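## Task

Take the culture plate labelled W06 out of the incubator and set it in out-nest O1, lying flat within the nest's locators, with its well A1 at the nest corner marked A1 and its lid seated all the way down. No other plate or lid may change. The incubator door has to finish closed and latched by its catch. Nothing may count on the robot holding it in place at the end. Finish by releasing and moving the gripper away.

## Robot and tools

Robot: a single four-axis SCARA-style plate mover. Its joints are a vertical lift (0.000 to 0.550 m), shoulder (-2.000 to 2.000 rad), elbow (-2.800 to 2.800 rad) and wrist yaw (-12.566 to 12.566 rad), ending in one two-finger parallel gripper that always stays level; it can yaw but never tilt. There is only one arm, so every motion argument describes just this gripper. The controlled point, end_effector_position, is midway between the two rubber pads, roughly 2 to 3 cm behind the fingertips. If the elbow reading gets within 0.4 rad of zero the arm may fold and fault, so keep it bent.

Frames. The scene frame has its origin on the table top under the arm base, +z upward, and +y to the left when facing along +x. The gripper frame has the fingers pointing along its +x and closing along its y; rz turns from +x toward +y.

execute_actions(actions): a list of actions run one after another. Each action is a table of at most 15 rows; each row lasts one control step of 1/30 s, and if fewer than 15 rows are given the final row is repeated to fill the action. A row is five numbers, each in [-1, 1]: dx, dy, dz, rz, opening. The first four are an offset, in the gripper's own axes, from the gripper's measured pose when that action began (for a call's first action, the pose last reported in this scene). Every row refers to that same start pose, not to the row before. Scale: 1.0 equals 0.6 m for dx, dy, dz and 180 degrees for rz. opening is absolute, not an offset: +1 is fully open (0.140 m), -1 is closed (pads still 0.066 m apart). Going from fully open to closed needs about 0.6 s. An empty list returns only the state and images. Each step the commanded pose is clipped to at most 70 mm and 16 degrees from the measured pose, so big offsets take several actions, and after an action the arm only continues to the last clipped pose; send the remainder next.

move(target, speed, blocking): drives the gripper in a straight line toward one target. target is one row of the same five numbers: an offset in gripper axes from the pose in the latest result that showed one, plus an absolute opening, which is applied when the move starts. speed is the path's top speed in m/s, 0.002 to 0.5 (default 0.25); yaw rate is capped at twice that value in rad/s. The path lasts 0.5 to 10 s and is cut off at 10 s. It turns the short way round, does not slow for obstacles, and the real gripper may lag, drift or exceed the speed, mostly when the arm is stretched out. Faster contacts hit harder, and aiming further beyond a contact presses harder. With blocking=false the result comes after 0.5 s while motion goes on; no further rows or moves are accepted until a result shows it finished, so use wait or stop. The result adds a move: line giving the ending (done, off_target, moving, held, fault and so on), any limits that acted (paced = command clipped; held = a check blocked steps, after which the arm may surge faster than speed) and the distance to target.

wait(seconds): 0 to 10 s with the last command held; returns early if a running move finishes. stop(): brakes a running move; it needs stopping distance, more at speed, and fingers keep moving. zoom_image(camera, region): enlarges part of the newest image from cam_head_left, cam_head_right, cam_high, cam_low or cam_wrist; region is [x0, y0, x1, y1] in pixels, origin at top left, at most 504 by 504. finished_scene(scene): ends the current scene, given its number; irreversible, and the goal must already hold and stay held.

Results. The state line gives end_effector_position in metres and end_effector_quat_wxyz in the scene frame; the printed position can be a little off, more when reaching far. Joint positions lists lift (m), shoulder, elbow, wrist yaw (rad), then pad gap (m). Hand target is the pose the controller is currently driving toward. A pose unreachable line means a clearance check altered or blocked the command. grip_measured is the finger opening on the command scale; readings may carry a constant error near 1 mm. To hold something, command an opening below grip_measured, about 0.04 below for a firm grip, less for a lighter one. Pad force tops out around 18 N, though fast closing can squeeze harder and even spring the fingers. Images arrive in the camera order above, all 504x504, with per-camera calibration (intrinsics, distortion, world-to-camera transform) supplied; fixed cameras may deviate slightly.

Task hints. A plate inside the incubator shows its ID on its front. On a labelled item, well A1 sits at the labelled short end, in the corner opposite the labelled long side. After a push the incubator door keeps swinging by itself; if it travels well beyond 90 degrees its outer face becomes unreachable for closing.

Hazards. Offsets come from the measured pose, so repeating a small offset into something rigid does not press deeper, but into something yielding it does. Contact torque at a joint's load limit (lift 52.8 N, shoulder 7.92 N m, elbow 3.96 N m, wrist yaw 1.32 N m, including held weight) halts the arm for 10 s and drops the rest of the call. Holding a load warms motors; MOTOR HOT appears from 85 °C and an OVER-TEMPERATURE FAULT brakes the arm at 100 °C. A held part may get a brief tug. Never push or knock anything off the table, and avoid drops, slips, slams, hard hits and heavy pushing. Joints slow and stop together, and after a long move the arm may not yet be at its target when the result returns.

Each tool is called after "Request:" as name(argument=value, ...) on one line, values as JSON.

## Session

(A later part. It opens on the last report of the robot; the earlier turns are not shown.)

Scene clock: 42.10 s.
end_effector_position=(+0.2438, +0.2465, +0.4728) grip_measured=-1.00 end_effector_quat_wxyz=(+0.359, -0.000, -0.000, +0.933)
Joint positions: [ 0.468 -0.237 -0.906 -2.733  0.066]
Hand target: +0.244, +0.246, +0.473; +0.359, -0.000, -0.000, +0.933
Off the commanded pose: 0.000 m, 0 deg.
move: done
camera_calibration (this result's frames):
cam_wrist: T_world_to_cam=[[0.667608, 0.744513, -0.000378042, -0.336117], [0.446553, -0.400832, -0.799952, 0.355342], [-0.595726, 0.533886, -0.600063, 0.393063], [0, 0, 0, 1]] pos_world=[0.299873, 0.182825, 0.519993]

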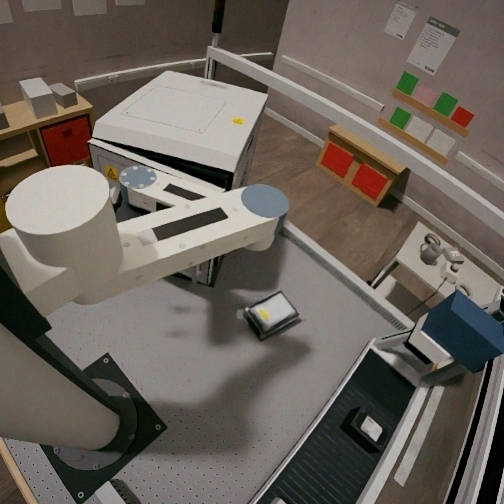

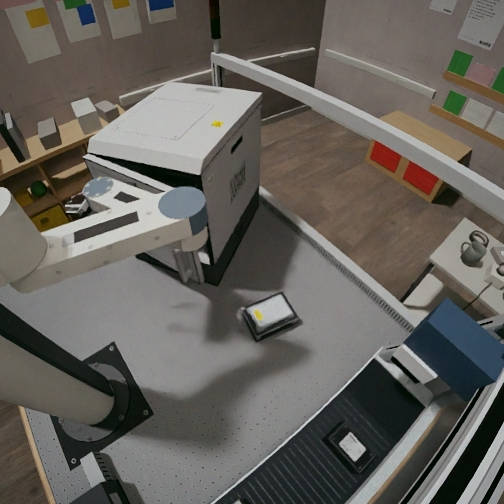

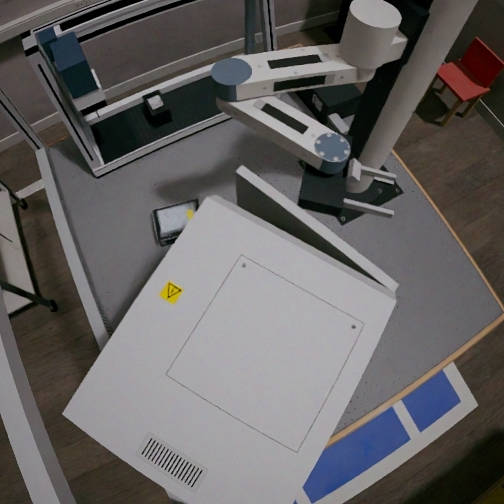

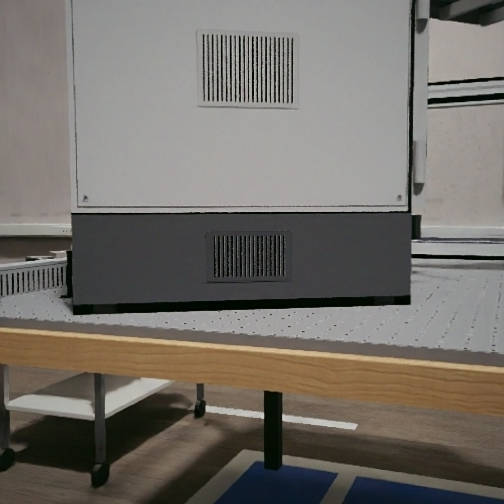

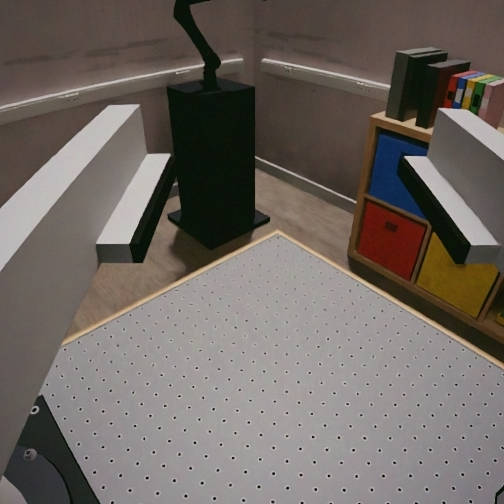

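Request:
move(target=[-0.041, -0.183, 0, -0.086, -1], speed=0.08)

Request:
move(target=[0, 0.15, 0, 0, -1], speed=0.2)

Request:
wait(seconds=2)

Scene clock: 53.80 s.
end_effector_position=(+0.3184, +0.3002, +0.4728) grip_measured=-1.00 end_effector_quat_wxyz=(+0.462, -0.000, -0.000, +0.887)
Joint positions: [ 0.468 -0.175 -1.177 -2.749  0.066]
Hand target: +0.318, +0.300, +0.473; +0.462, -0.000, -0.000, +0.887
Off the commanded pose: 0.021 m, 3 deg.
TORQUE FAULT: the external load on joint 3 (elbow) reached its load limit, and the arm stopped for 10 seconds. That time counts as 20 of the actions that you can send in this scene. The arm's remaining commands of this call were not run. The arm holds where it stopped, with its grip as last carried out, and accepts commands again: back off and push less far. The arm stops again, at the same cost, whenever a joint's load reaches its limit.
move: fault
camera_calibration (this result's frames):
cam_wrist: T_world_to_cam=[[0.816755, 0.576985, -0.000378042, -0.423095], [0.34598, -0.490279, -0.799952, 0.402461], [-0.461746, 0.653234, -0.600063, 0.330315], [0, 0, 0, 1]] pos_world=[0.358843, 0.225664, 0.519999]

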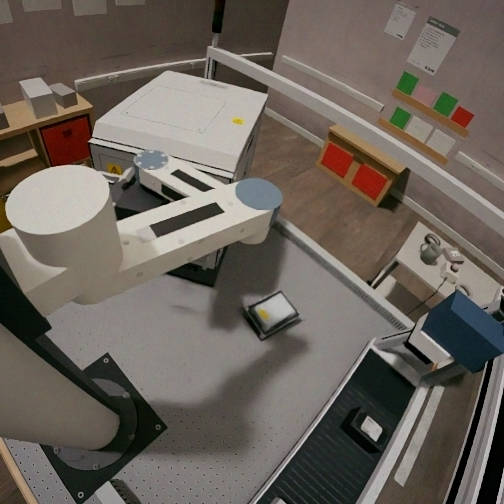

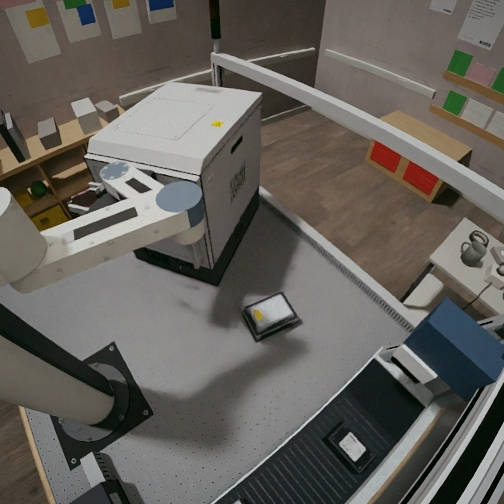

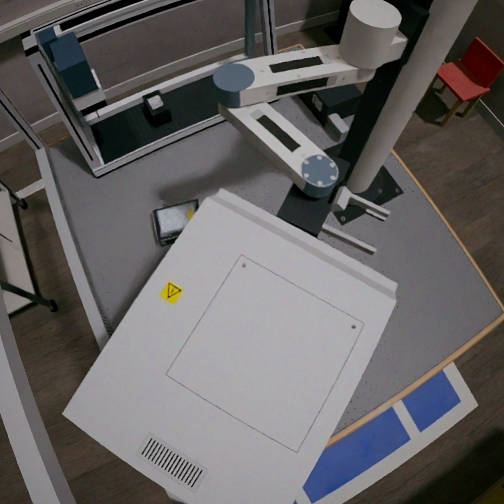

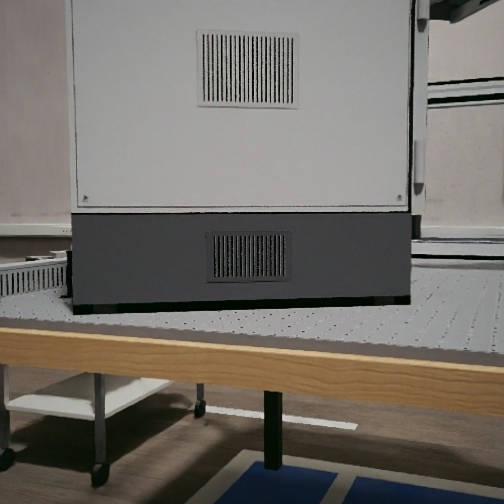

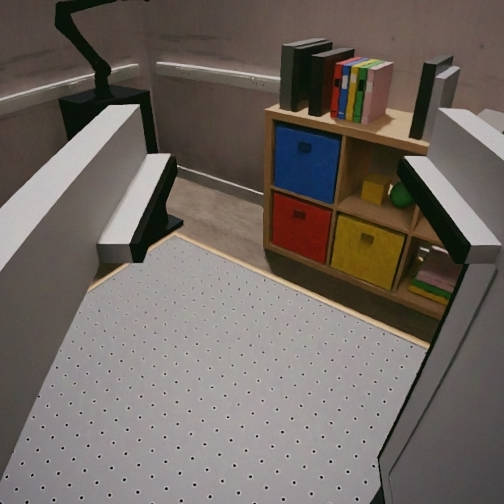

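not run: a fault stop came before this call.

not run: a fault stop came before this call.

Request:
move(target=[0, 0.15, 0, 0, -1], speed=0.2)

Request:
wait(seconds=2)

Scene clock: 54.60 s.
end_effector_position=(+0.2446, +0.2485, +0.4728) grip_measured=-1.00 end_effector_quat_wxyz=(+0.462, -0.000, -0.000, +0.887)
Joint positions: [ 0.468 -0.267 -0.779 -3.054  0.066]
Hand target: +0.245, +0.249, +0.473; +0.462, -0.000, -0.000, +0.887
Off the commanded pose: 0.000 m, 0 deg.
move: done
camera_calibration (this result's frames):
cam_wrist: T_world_to_cam=[[0.816471, 0.577386, -0.000378042, -0.333021], [0.346221, -0.490109, -0.799952, 0.402524], [-0.462066, 0.653007, -0.600063, 0.330167], [0, 0, 0, 1]] pos_world=[0.285099, 0.173961, 0.519995]

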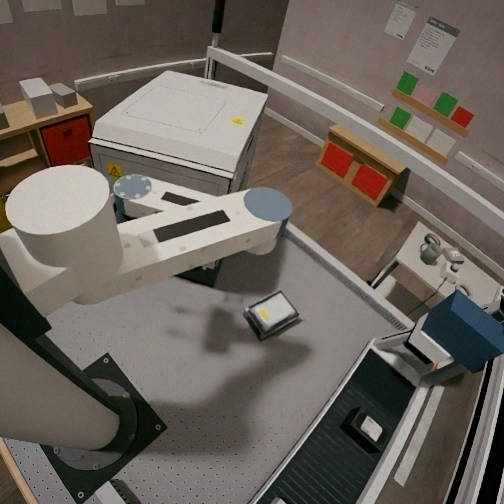

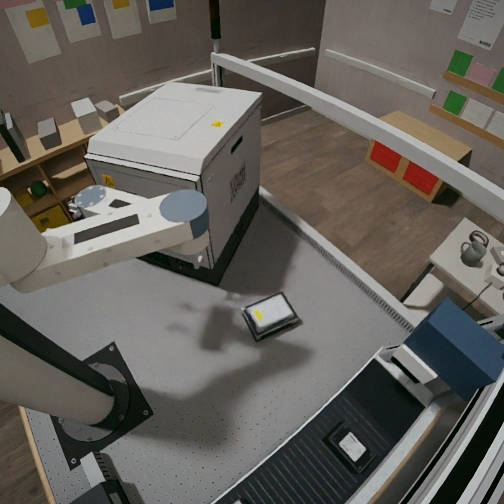

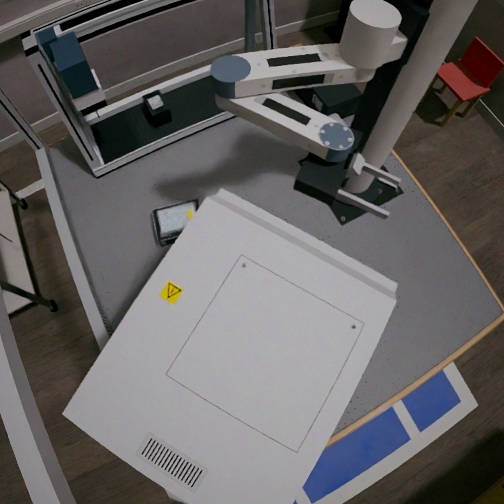

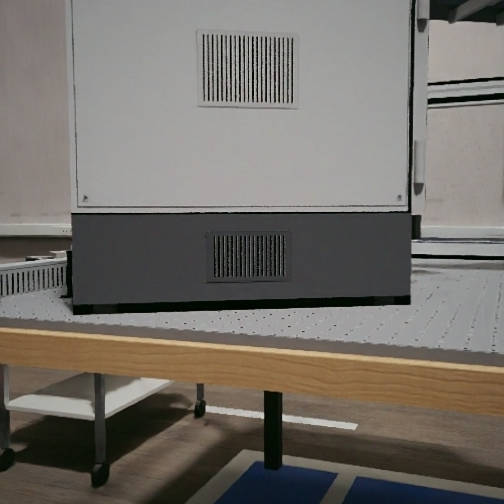

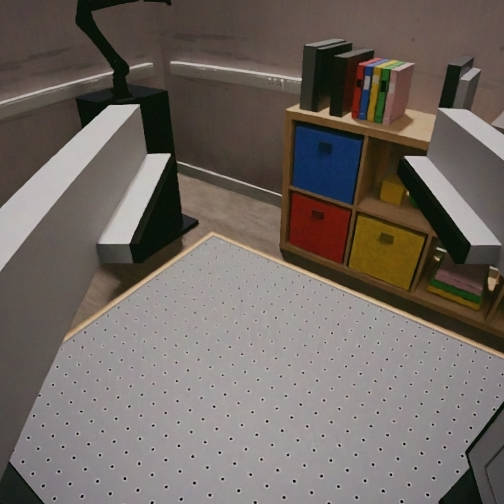

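Scene clock: 56.60 s.
end_effector_position=(+0.2446, +0.2485, +0.4728) grip_measured=-1.00 end_effector_quat_wxyz=(+0.462, -0.000, -0.000, +0.887)
Joint positions: [ 0.468 -0.267 -0.78  -3.054  0.066]
Hand target: +0.245, +0.249, +0.473; +0.462, -0.000, -0.000, +0.887
Off the commanded pose: 0.000 m, 0 deg.
wait: 2.00 s; at rest by 0.17 s
camera_calibration (this result's frames):
cam_wrist: T_world_to_cam=[[0.816508, 0.577334, -0.000378042, -0.333039], [0.34619, -0.490131, -0.799952, 0.402536], [-0.462025, 0.653037, -0.600063, 0.33015], [0, 0, 0, 1]] pos_world=[0.285113, 0.17397, 0.519995]

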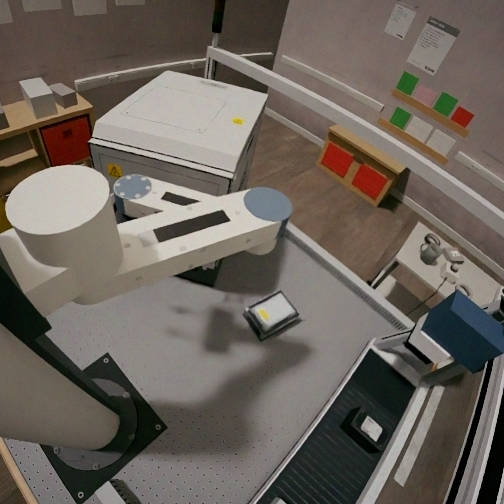

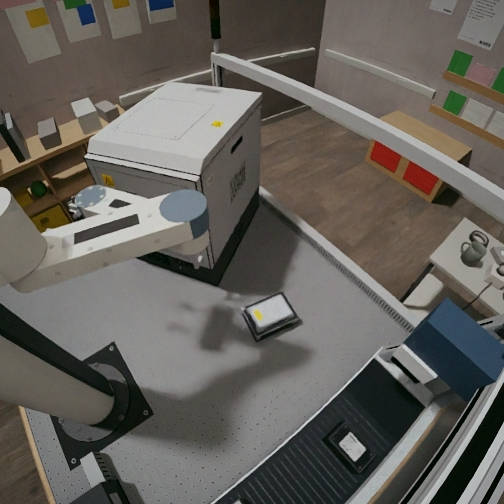

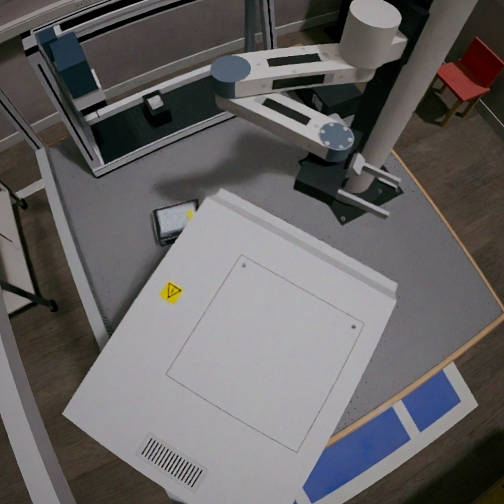

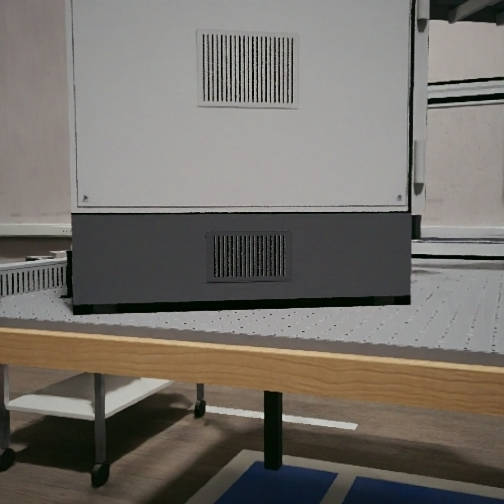

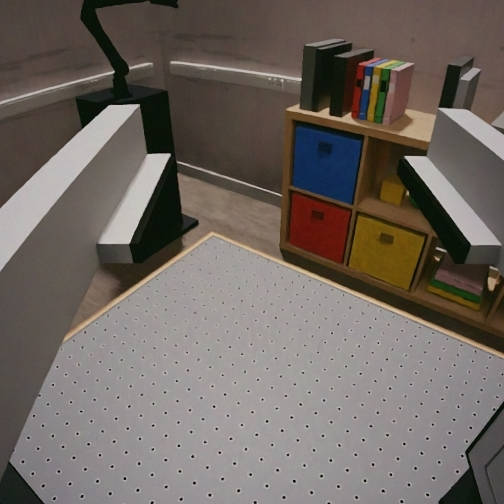

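Request:
finished_scene(scene=1)

The scene is finished: the task was done.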